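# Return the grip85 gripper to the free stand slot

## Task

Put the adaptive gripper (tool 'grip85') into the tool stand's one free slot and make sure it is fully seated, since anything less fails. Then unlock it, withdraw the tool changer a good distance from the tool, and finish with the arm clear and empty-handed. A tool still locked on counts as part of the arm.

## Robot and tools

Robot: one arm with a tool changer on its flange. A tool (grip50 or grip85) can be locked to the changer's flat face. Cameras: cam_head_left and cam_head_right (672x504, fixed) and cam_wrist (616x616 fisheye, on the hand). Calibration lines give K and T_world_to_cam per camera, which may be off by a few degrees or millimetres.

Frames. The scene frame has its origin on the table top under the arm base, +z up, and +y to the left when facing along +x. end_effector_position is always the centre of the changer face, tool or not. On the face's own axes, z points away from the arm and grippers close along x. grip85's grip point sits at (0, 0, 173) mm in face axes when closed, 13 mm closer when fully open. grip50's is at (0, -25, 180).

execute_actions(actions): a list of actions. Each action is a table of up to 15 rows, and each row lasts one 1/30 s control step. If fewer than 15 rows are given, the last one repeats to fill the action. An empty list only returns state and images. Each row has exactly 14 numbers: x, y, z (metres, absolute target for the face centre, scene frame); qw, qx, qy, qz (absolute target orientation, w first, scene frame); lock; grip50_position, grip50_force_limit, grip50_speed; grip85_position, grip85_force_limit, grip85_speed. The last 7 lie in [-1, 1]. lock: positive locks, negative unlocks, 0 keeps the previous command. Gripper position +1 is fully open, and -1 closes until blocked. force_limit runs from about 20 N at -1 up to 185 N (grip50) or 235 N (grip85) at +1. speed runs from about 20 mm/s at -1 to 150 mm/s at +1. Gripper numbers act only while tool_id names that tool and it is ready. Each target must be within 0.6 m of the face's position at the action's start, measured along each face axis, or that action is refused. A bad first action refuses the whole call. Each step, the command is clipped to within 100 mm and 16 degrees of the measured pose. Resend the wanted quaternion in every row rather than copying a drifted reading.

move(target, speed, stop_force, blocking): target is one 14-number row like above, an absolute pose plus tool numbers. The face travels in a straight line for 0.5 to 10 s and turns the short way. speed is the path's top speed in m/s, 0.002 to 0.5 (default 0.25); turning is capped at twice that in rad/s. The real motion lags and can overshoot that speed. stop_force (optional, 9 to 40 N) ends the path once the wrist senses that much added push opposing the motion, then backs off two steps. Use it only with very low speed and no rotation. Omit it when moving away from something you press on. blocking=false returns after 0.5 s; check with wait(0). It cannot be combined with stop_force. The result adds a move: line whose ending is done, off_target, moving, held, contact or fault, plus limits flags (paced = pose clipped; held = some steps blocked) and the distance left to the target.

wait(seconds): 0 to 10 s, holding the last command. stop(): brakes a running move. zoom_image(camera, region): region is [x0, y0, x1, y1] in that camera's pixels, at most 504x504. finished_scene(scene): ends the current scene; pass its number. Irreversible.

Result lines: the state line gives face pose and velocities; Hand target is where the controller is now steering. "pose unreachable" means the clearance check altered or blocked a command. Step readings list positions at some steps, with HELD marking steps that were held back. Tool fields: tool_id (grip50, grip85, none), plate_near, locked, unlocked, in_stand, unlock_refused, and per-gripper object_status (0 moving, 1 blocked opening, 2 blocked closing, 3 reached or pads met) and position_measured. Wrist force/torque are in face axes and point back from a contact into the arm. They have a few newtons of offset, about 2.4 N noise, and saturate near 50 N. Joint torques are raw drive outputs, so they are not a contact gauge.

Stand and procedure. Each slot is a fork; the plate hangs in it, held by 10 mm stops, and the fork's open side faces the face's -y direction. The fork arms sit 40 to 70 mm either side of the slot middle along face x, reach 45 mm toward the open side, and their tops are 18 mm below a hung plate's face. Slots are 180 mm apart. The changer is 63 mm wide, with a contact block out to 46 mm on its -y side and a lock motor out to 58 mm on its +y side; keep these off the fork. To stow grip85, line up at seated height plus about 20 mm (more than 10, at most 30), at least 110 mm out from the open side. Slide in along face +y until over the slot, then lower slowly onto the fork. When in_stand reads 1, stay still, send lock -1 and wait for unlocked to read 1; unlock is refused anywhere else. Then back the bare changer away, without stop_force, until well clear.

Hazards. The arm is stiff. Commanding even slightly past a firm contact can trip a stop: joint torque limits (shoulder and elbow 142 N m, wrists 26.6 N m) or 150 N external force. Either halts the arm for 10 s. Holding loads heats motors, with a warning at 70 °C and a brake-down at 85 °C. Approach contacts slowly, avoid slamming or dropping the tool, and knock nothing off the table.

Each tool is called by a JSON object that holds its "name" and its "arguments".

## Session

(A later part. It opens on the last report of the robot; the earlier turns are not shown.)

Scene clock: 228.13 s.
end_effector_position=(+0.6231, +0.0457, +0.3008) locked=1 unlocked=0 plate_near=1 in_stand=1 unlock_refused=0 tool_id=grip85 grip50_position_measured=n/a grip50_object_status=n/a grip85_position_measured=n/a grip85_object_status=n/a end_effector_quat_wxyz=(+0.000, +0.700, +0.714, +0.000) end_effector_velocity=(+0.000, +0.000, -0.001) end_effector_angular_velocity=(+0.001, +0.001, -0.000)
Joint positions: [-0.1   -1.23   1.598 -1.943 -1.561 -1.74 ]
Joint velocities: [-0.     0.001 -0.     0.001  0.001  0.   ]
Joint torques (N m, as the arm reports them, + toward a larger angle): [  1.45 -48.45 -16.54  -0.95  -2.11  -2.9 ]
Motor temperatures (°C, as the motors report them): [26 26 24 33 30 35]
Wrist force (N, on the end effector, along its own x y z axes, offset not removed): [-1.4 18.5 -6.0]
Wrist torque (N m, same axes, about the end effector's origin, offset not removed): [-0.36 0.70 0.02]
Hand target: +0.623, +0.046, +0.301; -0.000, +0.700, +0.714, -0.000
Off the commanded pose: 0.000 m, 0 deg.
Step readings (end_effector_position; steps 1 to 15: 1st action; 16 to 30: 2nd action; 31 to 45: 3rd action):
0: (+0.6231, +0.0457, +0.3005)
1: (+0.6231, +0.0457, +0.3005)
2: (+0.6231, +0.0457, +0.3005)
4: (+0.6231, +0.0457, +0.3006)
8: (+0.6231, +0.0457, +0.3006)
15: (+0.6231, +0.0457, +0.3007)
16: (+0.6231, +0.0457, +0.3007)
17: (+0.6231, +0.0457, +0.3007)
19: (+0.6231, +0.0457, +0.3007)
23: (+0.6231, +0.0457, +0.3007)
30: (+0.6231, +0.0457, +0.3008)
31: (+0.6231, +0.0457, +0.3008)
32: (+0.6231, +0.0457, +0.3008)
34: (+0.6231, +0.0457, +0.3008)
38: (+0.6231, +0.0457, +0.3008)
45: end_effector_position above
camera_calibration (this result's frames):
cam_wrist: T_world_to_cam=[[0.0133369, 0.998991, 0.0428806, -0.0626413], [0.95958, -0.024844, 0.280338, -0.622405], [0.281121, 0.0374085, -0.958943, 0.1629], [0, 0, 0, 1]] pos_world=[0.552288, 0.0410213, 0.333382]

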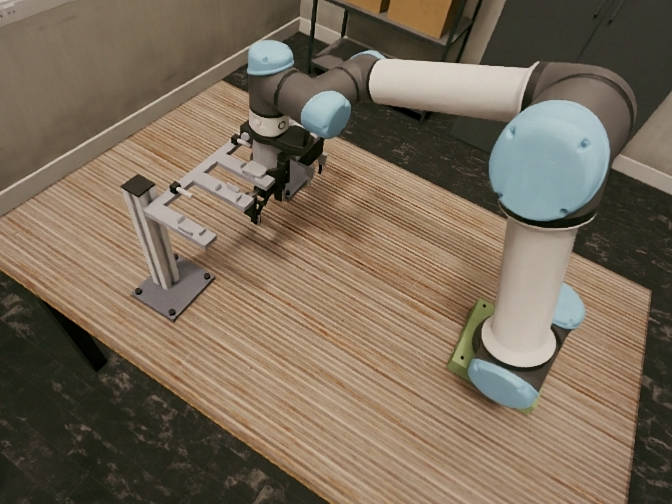

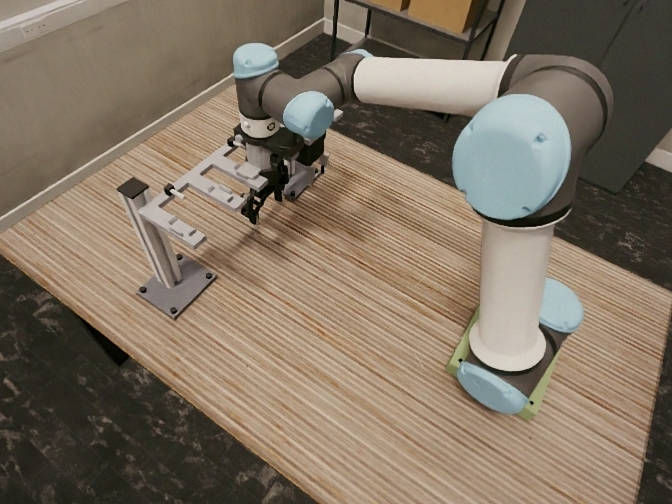

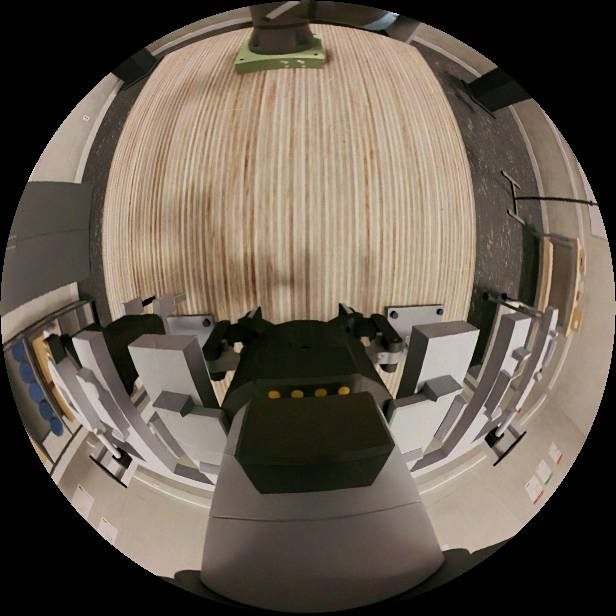

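{"name": "move", "arguments": {"target": [0.6235,0.0457,0.321,0,0.6997,0.7145,0,1,0,0,0,1,0,0], "speed": 0.03}}

{"name": "move", "arguments": {"target": [0.4985,0.0431,0.321,0,0.6997,0.7145,0,1,0,0,0,1,0,0], "speed": 0.12}}

{"name": "move", "arguments": {"target": [0.4947,0.2231,0.321,0,0.6997,0.7145,0,1,0,0,0,1,0,0], "speed": 0.2}}

Scene clock: 235.73 s.
end_effector_position=(+0.6235, +0.0457, +0.3208) locked=1 unlocked=0 plate_near=1 in_stand=0 unlock_refused=0 tool_id=grip85 grip50_position_measured=n/a grip50_object_status=n/a grip85_position_measured=3 grip85_object_status=3 end_effector_quat_wxyz=(+0.000, +0.700, +0.714, +0.000) end_effector_velocity=(+0.000, +0.000, +0.002) end_effector_angular_velocity=(+0.000, -0.001, +0.000)
Joint positions: [-0.101 -1.245  1.565 -1.895 -1.561 -1.741]
Joint velocities: [-0.    -0.002 -0.003  0.004  0.    -0.   ]
Joint torques (N m, as the arm reports them, + toward a larger angle): [ -8.39 -57.59 -39.26  -3.2   -1.19  -2.8 ]
Motor temperatures (°C, as the motors report them): [26 26 24 33 30 35]
Wrist force (N, on the end effector, along its own x y z axes, offset not removed): [0.3 3.5 -0.4]
Wrist torque (N m, same axes, about the end effector's origin, offset not removed): [0.32 -0.07 -0.02]
Hand target: +0.624, +0.046, +0.321; +0.000, +0.700, +0.714, +0.000
Off the commanded pose: 0.000 m, 0 deg.
move: done
camera_calibration (this result's frames):
cam_wrist: T_world_to_cam=[[0.0133448, 0.99899, 0.0428943, -0.0635136], [0.95961, -0.0248513, 0.280233, -0.628372], [0.281016, 0.0374222, -0.958973, 0.182059], [0, 0, 0, 1]] pos_world=[0.552679, 0.0410206, 0.353405]

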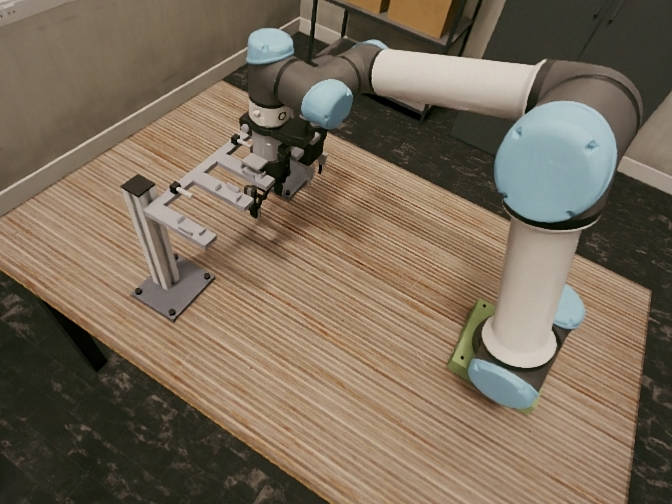

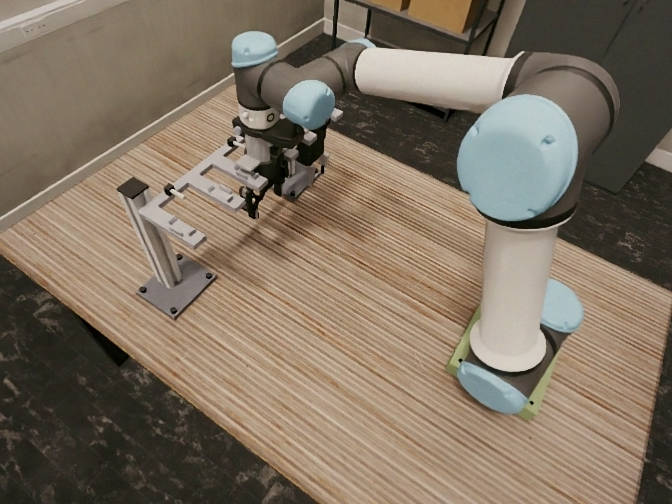

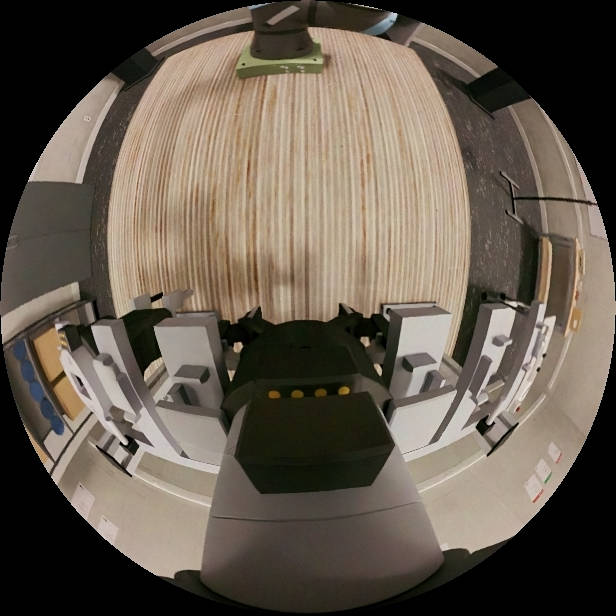

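Scene clock: 237.27 s.
end_effector_position=(+0.4987, +0.0430, +0.3209) locked=1 unlocked=0 plate_near=1 in_stand=0 unlock_refused=0 tool_id=grip85 grip50_position_measured=n/a grip50_object_status=n/a grip85_position_measured=3 grip85_object_status=3 end_effector_quat_wxyz=(+0.000, +0.700, +0.714, -0.000) end_effector_velocity=(-0.003, +0.000, -0.000) end_effector_angular_velocity=(+0.002, +0.001, +0.000)
Joint positions: [-0.145 -1.533  1.914 -1.955 -1.561 -1.785]
Joint velocities: [-0.001 -0.005  0.006  0.001  0.002 -0.001]
Joint torques (N m, as the arm reports them, + toward a larger angle): [ -9.51 -43.61 -25.01  -5.85   2.7   -2.95]
Motor temperatures (°C, as the motors report them): [26 26 24 33 30 35]
Wrist force (N, on the end effector, along its own x y z axes, offset not removed): [-0.3 3.3 1.5]
Wrist torque (N m, same axes, about the end effector's origin, offset not removed): [0.34 0.10 -0.11]
Hand target: +0.498, +0.043, +0.321; +0.000, +0.700, +0.714, +0.000
Off the commanded pose: 0.000 m, 0 deg.
move: done
camera_calibration (this result's frames):
cam_wrist: T_world_to_cam=[[0.0133521, 0.998992, 0.0428636, -0.0591153], [0.95961, -0.0248497, 0.280233, -0.508723], [0.281015, 0.0373906, -0.958975, 0.217347], [0, 0, 0, 1]] pos_world=[0.427887, 0.0382873, 0.353525]

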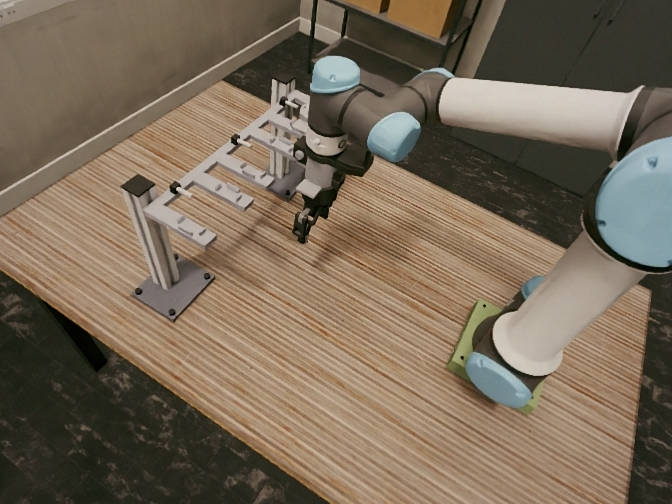

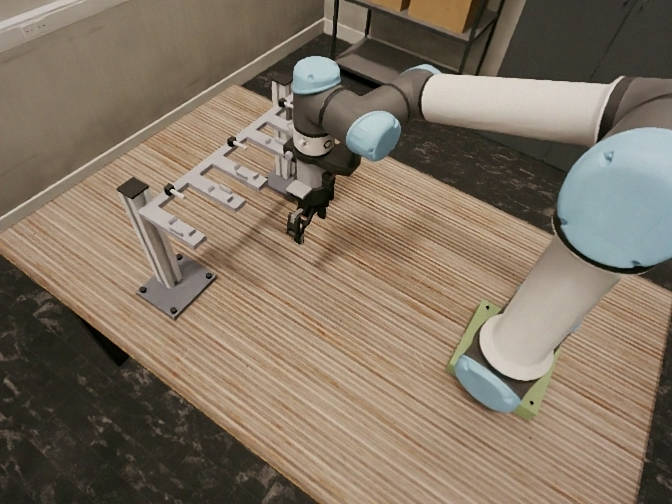

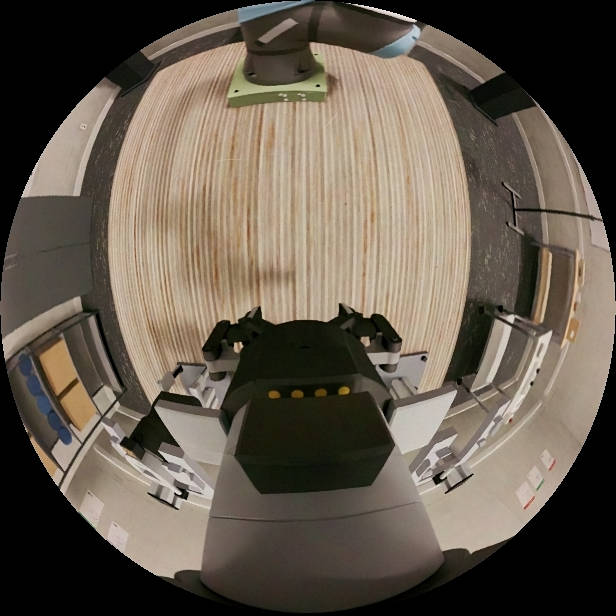

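Scene clock: 238.73 s.
end_effector_position=(+0.4944, +0.2227, +0.3210) locked=1 unlocked=0 plate_near=1 in_stand=0 unlock_refused=0 tool_id=grip85 grip50_position_measured=n/a grip50_object_status=n/a grip85_position_measured=3 grip85_object_status=3 end_effector_quat_wxyz=(-0.000, +0.700, +0.714, -0.000) end_effector_velocity=(+0.001, +0.002, +0.001) end_effector_angular_velocity=(-0.000, -0.002, -0.001)
Joint positions: [ 0.216 -1.439  1.806 -1.945 -1.562 -1.424]
Joint velocities: [ 0.004  0.002 -0.005  0.001 -0.     0.005]
Joint torques (N m, as the arm reports them, + toward a larger angle): [  7.47 -26.8  -39.9   -3.17  -2.37   2.83]
Motor temperatures (°C, as the motors report them): [26 26 24 33 30 35]
Wrist force (N, on the end effector, along its own x y z axes, offset not removed): [-1.2 1.4 0.1]
Wrist torque (N m, same axes, about the end effector's origin, offset not removed): [0.20 0.30 -0.05]
Hand target: +0.494, +0.223, +0.321; -0.000, +0.700, +0.714, -0.000
Off the commanded pose: 0.000 m, 0 deg.
move: done
camera_calibration (this result's frames):
cam_wrist: T_world_to_cam=[[0.0133224, 0.998982, 0.0430966, -0.238723], [0.959714, -0.0248728, 0.279877, -0.50005], [0.280664, 0.0376318, -0.959068, 0.212125], [0, 0, 0, 1]] pos_world=[0.42355, 0.21806, 0.353682]

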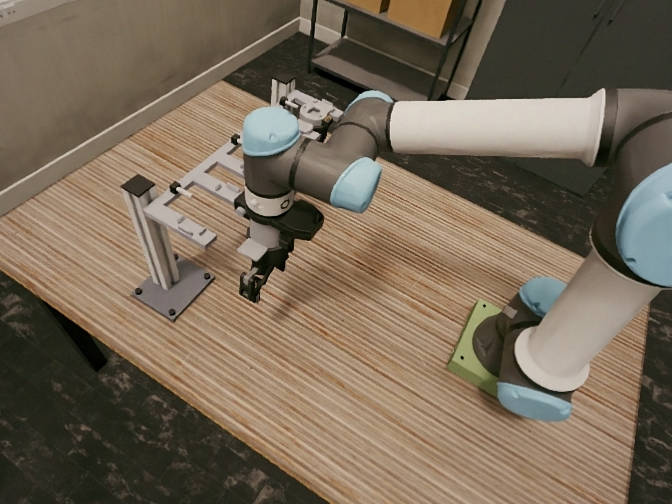

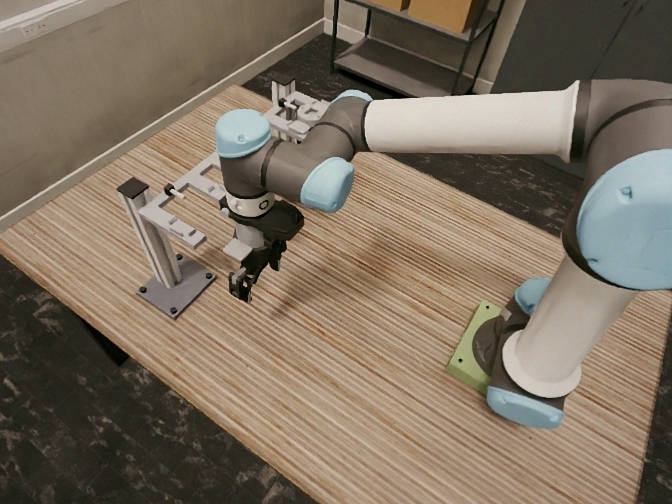

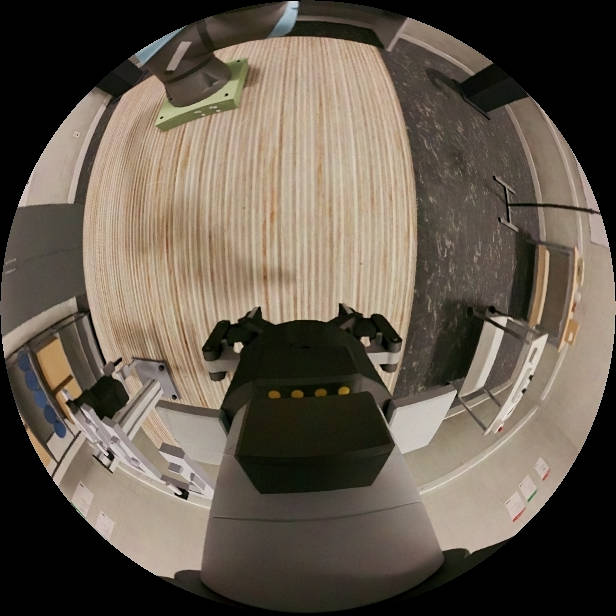

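{"name": "move", "arguments": {"target": [0.6197,0.2262,0.321,0,0.6997,0.7145,0,1,0,0,0,1,0,0], "speed": 0.06, "stop_force": 20}}

{"name": "move", "arguments": {"target": [0.6197,0.2262,0.292,0,0.6997,0.7145,0,1,0,0,0,1,0,0], "speed": 0.004, "stop_force": 12}}

Scene clock: 244.47 s.
end_effector_position=(+0.6195, +0.2264, +0.3211) locked=1 unlocked=0 plate_near=1 in_stand=0 unlock_refused=0 tool_id=grip85 grip50_position_measured=n/a grip50_object_status=n/a grip85_position_measured=3 grip85_object_status=3 end_effector_quat_wxyz=(+0.000, +0.700, +0.714, +0.000) end_effector_velocity=(+0.002, -0.000, +0.000) end_effector_angular_velocity=(-0.000, +0.001, -0.000)
Joint positions: [ 0.189 -1.169  1.454 -1.862 -1.562 -1.451]
Joint velocities: [-0.001  0.004 -0.006  0.004 -0.    -0.   ]
Joint torques (N m, as the arm reports them, + toward a larger angle): [ -7.29 -43.32 -42.41  -2.97  -1.    -2.95]
Motor temperatures (°C, as the motors report them): [26 26 24 33 30 35]
Wrist force (N, on the end effector, along its own x y z axes, offset not removed): [-0.6 3.6 2.0]
Wrist torque (N m, same axes, about the end effector's origin, offset not removed): [0.03 0.24 -0.15]
Hand target: +0.620, +0.226, +0.321; +0.000, +0.700, +0.714, +0.000
Off the commanded pose: 0.000 m, 0 deg.
move: done
camera_calibration (this result's frames):
cam_wrist: T_world_to_cam=[[0.0133411, 0.998988, 0.0429467, -0.243986], [0.959597, -0.0248643, 0.280278, -0.620136], [0.281063, 0.0374723, -0.958958, 0.176646], [0, 0, 0, 1]] pos_world=[0.548687, 0.2217, 0.353685]

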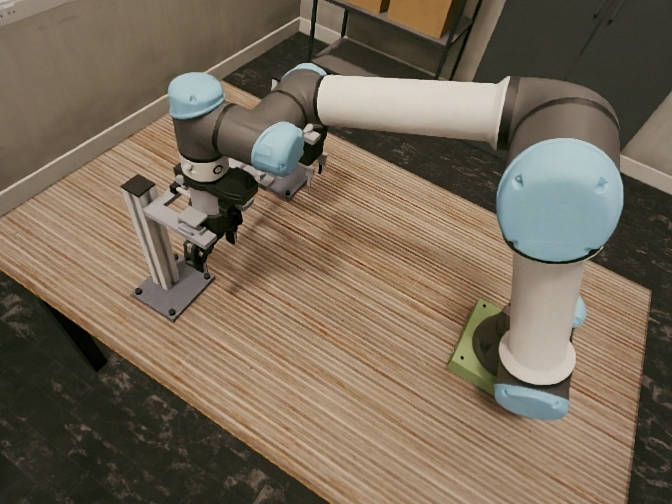

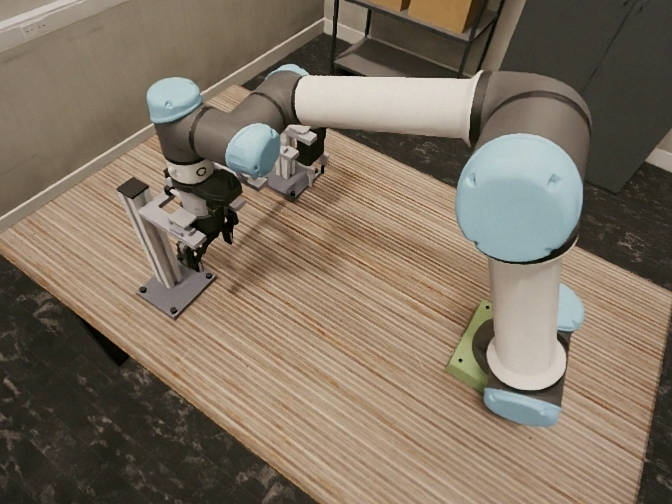

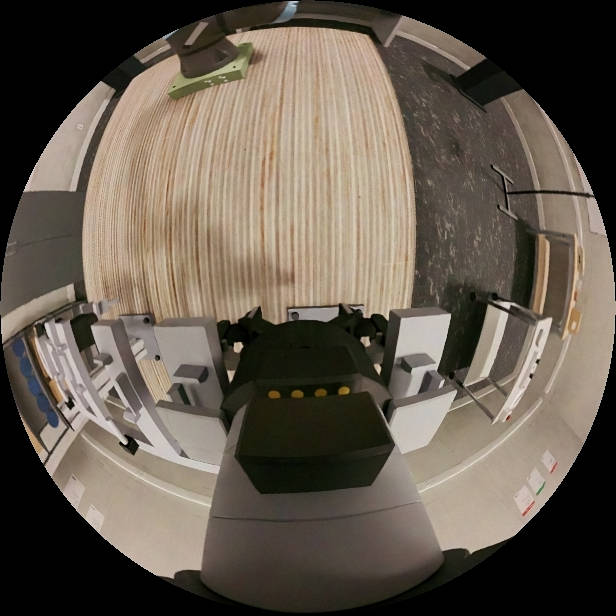

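Scene clock: 249.93 s.
end_effector_position=(+0.6196, +0.2263, +0.3008) locked=1 unlocked=0 plate_near=1 in_stand=1 unlock_refused=0 tool_id=grip85 grip50_position_measured=n/a grip50_object_status=n/a grip85_position_measured=3 grip85_object_status=3 end_effector_quat_wxyz=(+0.000, +0.700, +0.714, +0.000) end_effector_velocity=(-0.001, +0.000, +0.002) end_effector_angular_velocity=(-0.000, +0.001, +0.000)
Joint positions: [ 0.189 -1.154  1.486 -1.91  -1.562 -1.451]
Joint velocities: [ 0.    -0.002 -0.001  0.004  0.     0.   ]
Joint torques (N m, as the arm reports them, + toward a larger angle): [  6.4  -41.42 -29.27  -0.07  -2.38   2.22]
Motor temperatures (°C, as the motors report them): [26 26 24 33 30 35]
Wrist force (N, on the end effector, along its own x y z axes, offset not removed): [1.7 1.6 -19.6]
Wrist torque (N m, same axes, about the end effector's origin, offset not removed): [-0.42 1.36 -0.15]
Hand target: +0.620, +0.226, +0.301; +0.000, +0.700, +0.714, +0.000
Off the commanded pose: 0.009 m, 0 deg.
move: contact
camera_calibration (this result's frames):
cam_wrist: T_world_to_cam=[[0.0133482, 0.998989, 0.0429285, -0.242988], [0.959574, -0.024869, 0.280357, -0.614578], [0.281141, 0.0374508, -0.958935, 0.1571], [0, 0, 0, 1]] pos_world=[0.548809, 0.221575, 0.333381]

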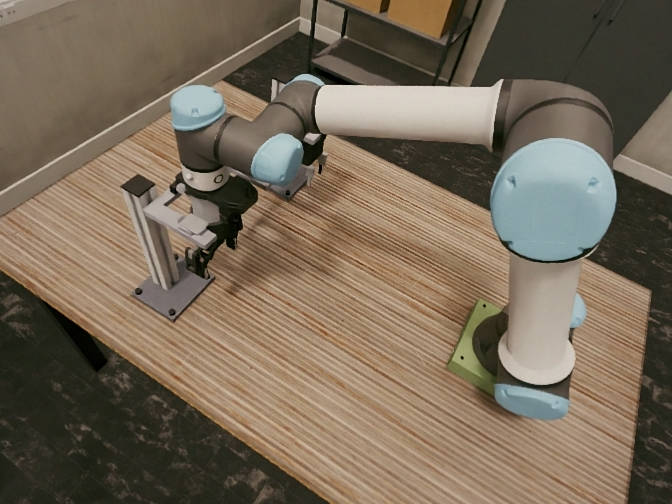

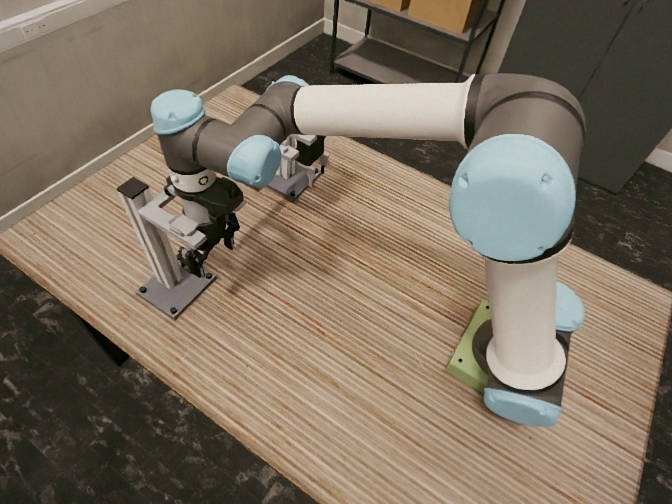

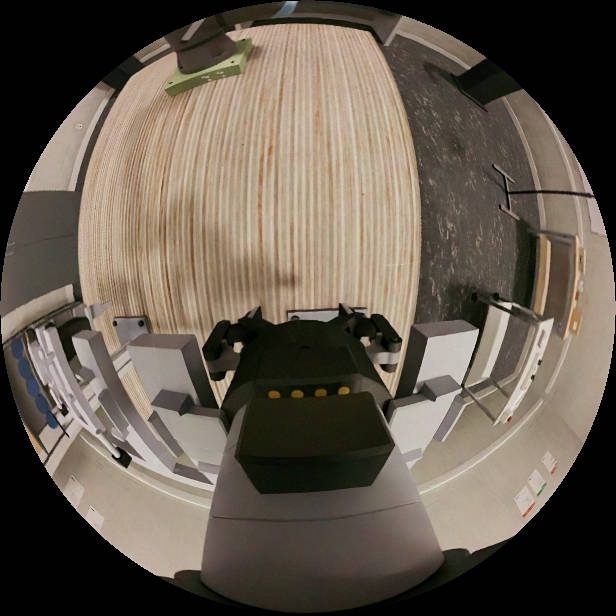

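{"name": "execute_actions", "arguments": {"actions": [[[0.6197,0.2263,0.3006,0,0.6997,0.7145,0,-1,0,0,0,1,0,0]],[[0.6197,0.2263,0.3006,0,0.6997,0.7145,0,-1,0,0,0,1,0,0]],[[0.6197,0.2263,0.3006,0,0.6997,0.7145,0,-1,0,0,0,1,0,0]]]}}

Scene clock: 254.73 s.
end_effector_position=(+0.6197, +0.2263, +0.3006) locked=0 unlocked=1 plate_near=1 in_stand=1 unlock_refused=0 tool_id=none grip50_position_measured=n/a grip50_object_status=n/a grip85_position_measured=n/a grip85_object_status=n/a end_effector_quat_wxyz=(+0.000, +0.700, +0.714, +0.000) end_effector_velocity=(+0.000, -0.000, +0.001) end_effector_angular_velocity=(+0.000, -0.002, -0.000)
Joint positions: [ 0.19  -1.154  1.486 -1.91  -1.562 -1.45 ]
Joint velocities: [-0.    -0.001 -0.001 -0.     0.    -0.   ]
Joint torques (N m, as the arm reports them, + toward a larger angle): [  7.55 -22.96 -10.8   -1.25  -1.5    2.62]
Motor temperatures (°C, as the motors report them): [26 26 24 33 30 35]
Wrist force (N, on the end effector, along its own x y z axes, offset not removed): [-1.6 -3.8 -17.6]
Wrist torque (N m, same axes, about the end effector's origin, offset not removed): [-0.18 0.33 -0.08]
Hand target: +0.620, +0.226, +0.301; +0.000, +0.700, +0.714, +0.000
Off the commanded pose: 0.000 m, 0 deg.
Step readings (end_effector_position; steps 1 to 15: 1st action; 16 to 30: 2nd action; 31 to 45: 3rd action):
0: (+0.6196, +0.2263, +0.3010)
1: (+0.6196, +0.2263, +0.3010)
2: (+0.6196, +0.2263, +0.3010)
4: (+0.6197, +0.2263, +0.3010)
8: (+0.6197, +0.2263, +0.3008)
15: (+0.6197, +0.2263, +0.3007)
16: (+0.6197, +0.2263, +0.3007)
17: (+0.6197, +0.2263, +0.3007)
19: (+0.6197, +0.2263, +0.3007)
23: (+0.6197, +0.2263, +0.3006)
30: (+0.6197, +0.2263, +0.3006)
31: (+0.6197, +0.2263, +0.3006)
32: (+0.6197, +0.2263, +0.3006)
34: (+0.6197, +0.2263, +0.3006)
38: (+0.6197, +0.2263, +0.3006)
45: end_effector_position above
camera_calibration (this result's frames):
cam_wrist: T_world_to_cam=[[0.0133381, 0.99899, 0.0428981, -0.243014], [0.959603, -0.024847, 0.280259, -0.61459], [0.281042, 0.037427, -0.958965, 0.157005], [0, 0, 0, 1]] pos_world=[0.548879, 0.221622, 0.333231]

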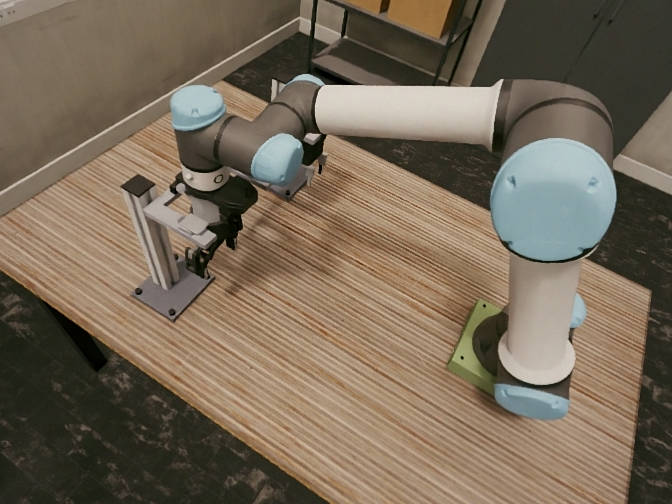

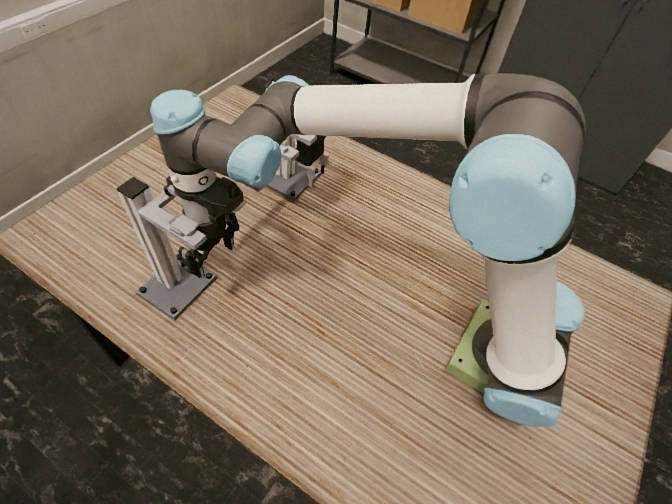

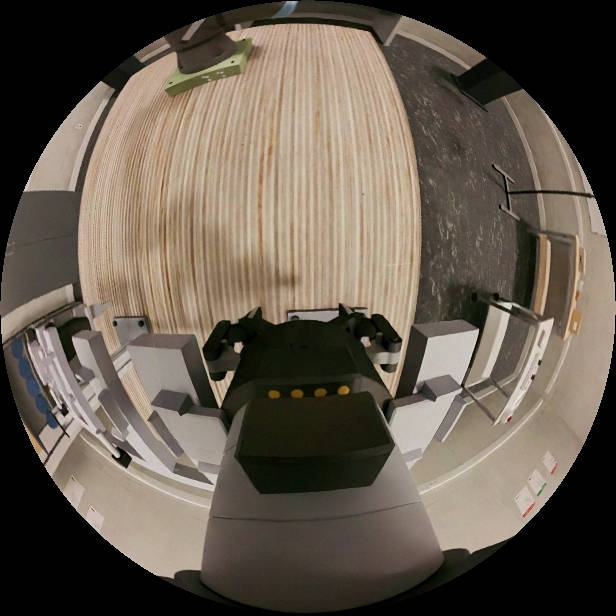

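{"name": "move", "arguments": {"target": [0.6197,0.2263,0.33,0,0.6997,0.7145,0,0,0,0,0,1,0,0], "speed": 0.04}}

{"name": "move", "arguments": {"target": [0.56,0.2263,0.46,0,0.6997,0.7145,0,0,0,0,0,1,0,0], "speed": 0.2}}

Scene clock: 258.87 s.
end_effector_position=(+0.6197, +0.2263, +0.3298) locked=0 unlocked=1 plate_near=0 in_stand=0 unlock_refused=0 tool_id=none grip50_position_measured=n/a grip50_object_status=n/a grip85_position_measured=n/a grip85_object_status=n/a end_effector_quat_wxyz=(+0.000, +0.700, +0.714, +0.000) end_effector_velocity=(+0.001, -0.000, +0.002) end_effector_angular_velocity=(+0.000, +0.000, +0.000)
Joint positions: [ 0.189 -1.175  1.439 -1.841 -1.562 -1.451]
Joint velocities: [-0.     0.    -0.005  0.005  0.    -0.   ]
Joint torques (N m, as the arm reports them, + toward a larger angle): [ -8.36 -53.12 -35.67  -2.05   2.02  -2.94]
Motor temperatures (°C, as the motors report them): [26 26 24 33 30 35]
Wrist force (N, on the end effector, along its own x y z axes, offset not removed): [1.0 0.6 1.1]
Wrist torque (N m, same axes, about the end effector's origin, offset not removed): [0.06 -0.05 -0.10]
Hand target: +0.620, +0.226, +0.330; +0.000, +0.700, +0.714, +0.000
Off the commanded pose: 0.000 m, 0 deg.
move: done
camera_calibration (this result's frames):
cam_wrist: T_world_to_cam=[[0.0133444, 0.998991, 0.0428915, -0.244268], [0.95961, -0.0248502, 0.280235, -0.622772], [0.281018, 0.0374195, -0.958973, 0.185004], [0, 0, 0, 1]] pos_world=[0.548888, 0.221623, 0.362414]

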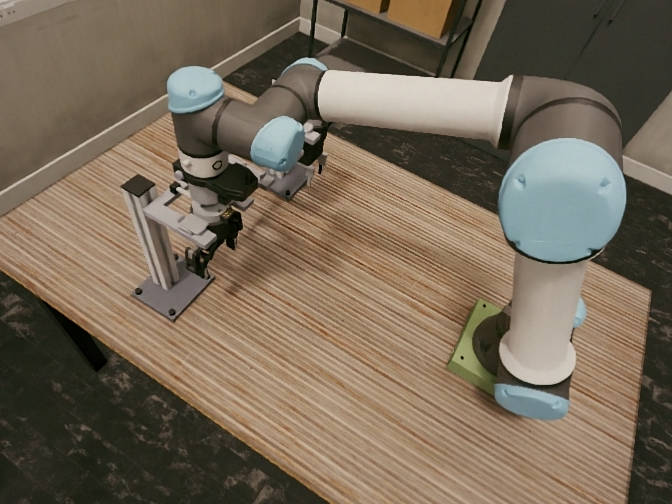

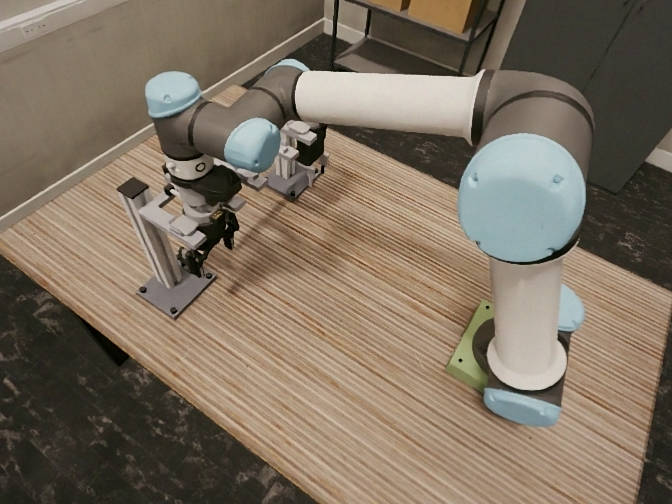

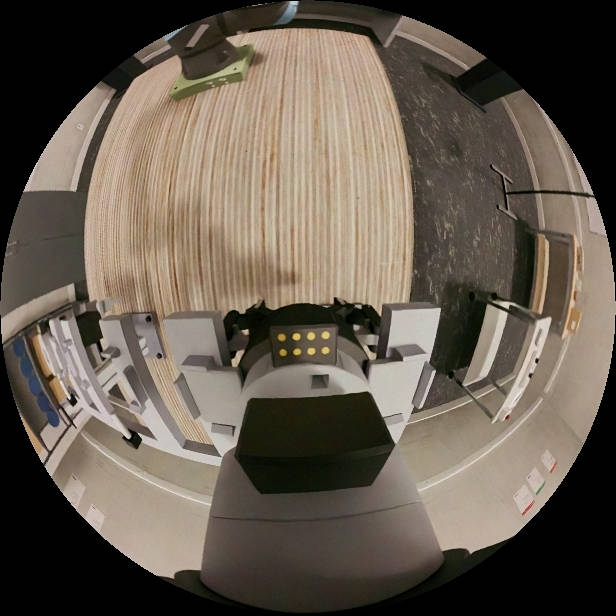

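Scene clock: 260.13 s.
end_effector_position=(+0.5602, +0.2262, +0.4597) locked=0 unlocked=1 plate_near=0 in_stand=0 unlock_refused=0 tool_id=none grip50_position_measured=n/a grip50_object_status=n/a grip85_position_measured=n/a grip85_object_status=n/a end_effector_quat_wxyz=(-0.000, +0.700, +0.714, +0.000) end_effector_velocity=(-0.000, +0.000, +0.002) end_effector_angular_velocity=(-0.001, -0.001, +0.000)
Joint positions: [ 0.201 -1.352  1.34  -1.566 -1.562 -1.438]
Joint velocities: [ 0.    -0.001 -0.004  0.004 -0.001  0.   ]
Joint torques (N m, as the arm reports them, + toward a larger angle): [  7.99 -48.33 -37.01  -1.81  -0.83   2.4 ]
Motor temperatures (°C, as the motors report them): [26 26 24 33 30 35]
Wrist force (N, on the end effector, along its own x y z axes, offset not removed): [0.2 0.1 2.7]
Wrist torque (N m, same axes, about the end effector's origin, offset not removed): [0.07 0.05 -0.10]
Hand target: +0.560, +0.226, +0.460; -0.000, +0.700, +0.714, -0.000
Off the commanded pose: 0.000 m, 0 deg.
move: done
camera_calibration (this result's frames):
cam_wrist: T_world_to_cam=[[0.013346, 0.998987, 0.0429741, -0.249025], [0.959613, -0.0248745, 0.280221, -0.602034], [0.281006, 0.0374987, -0.958973, 0.326344], [0, 0, 0, 1]] pos_world=[0.489339, 0.22156, 0.492359]

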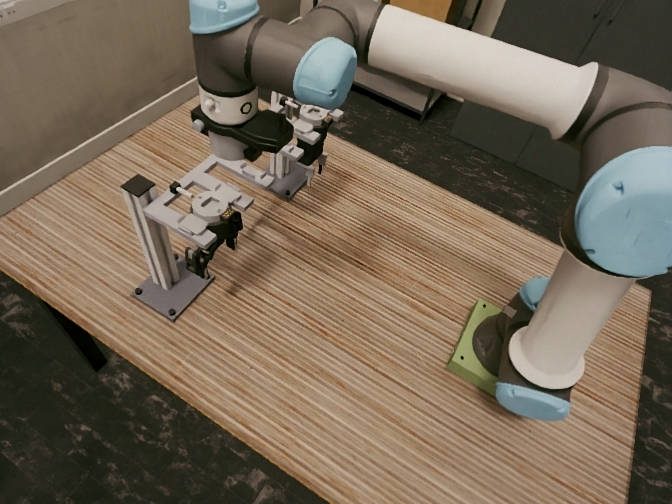

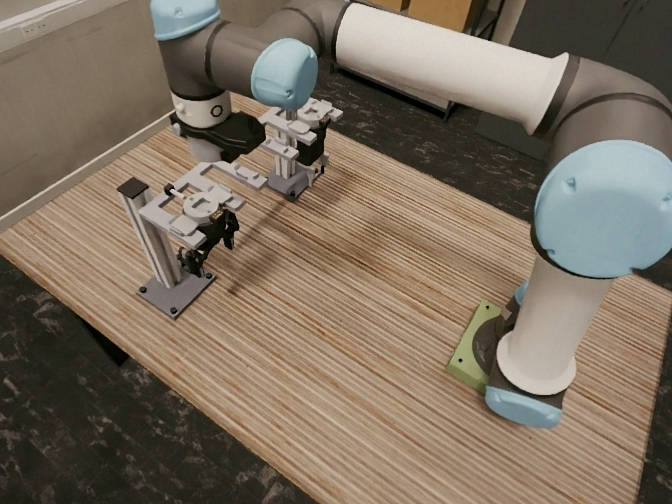

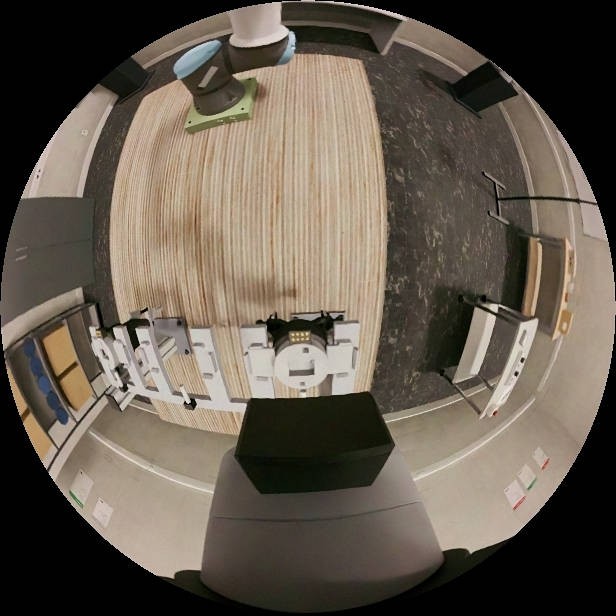

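{"name": "finished_scene", "arguments": {"scene": 1}}

The scene is finished: the task was done.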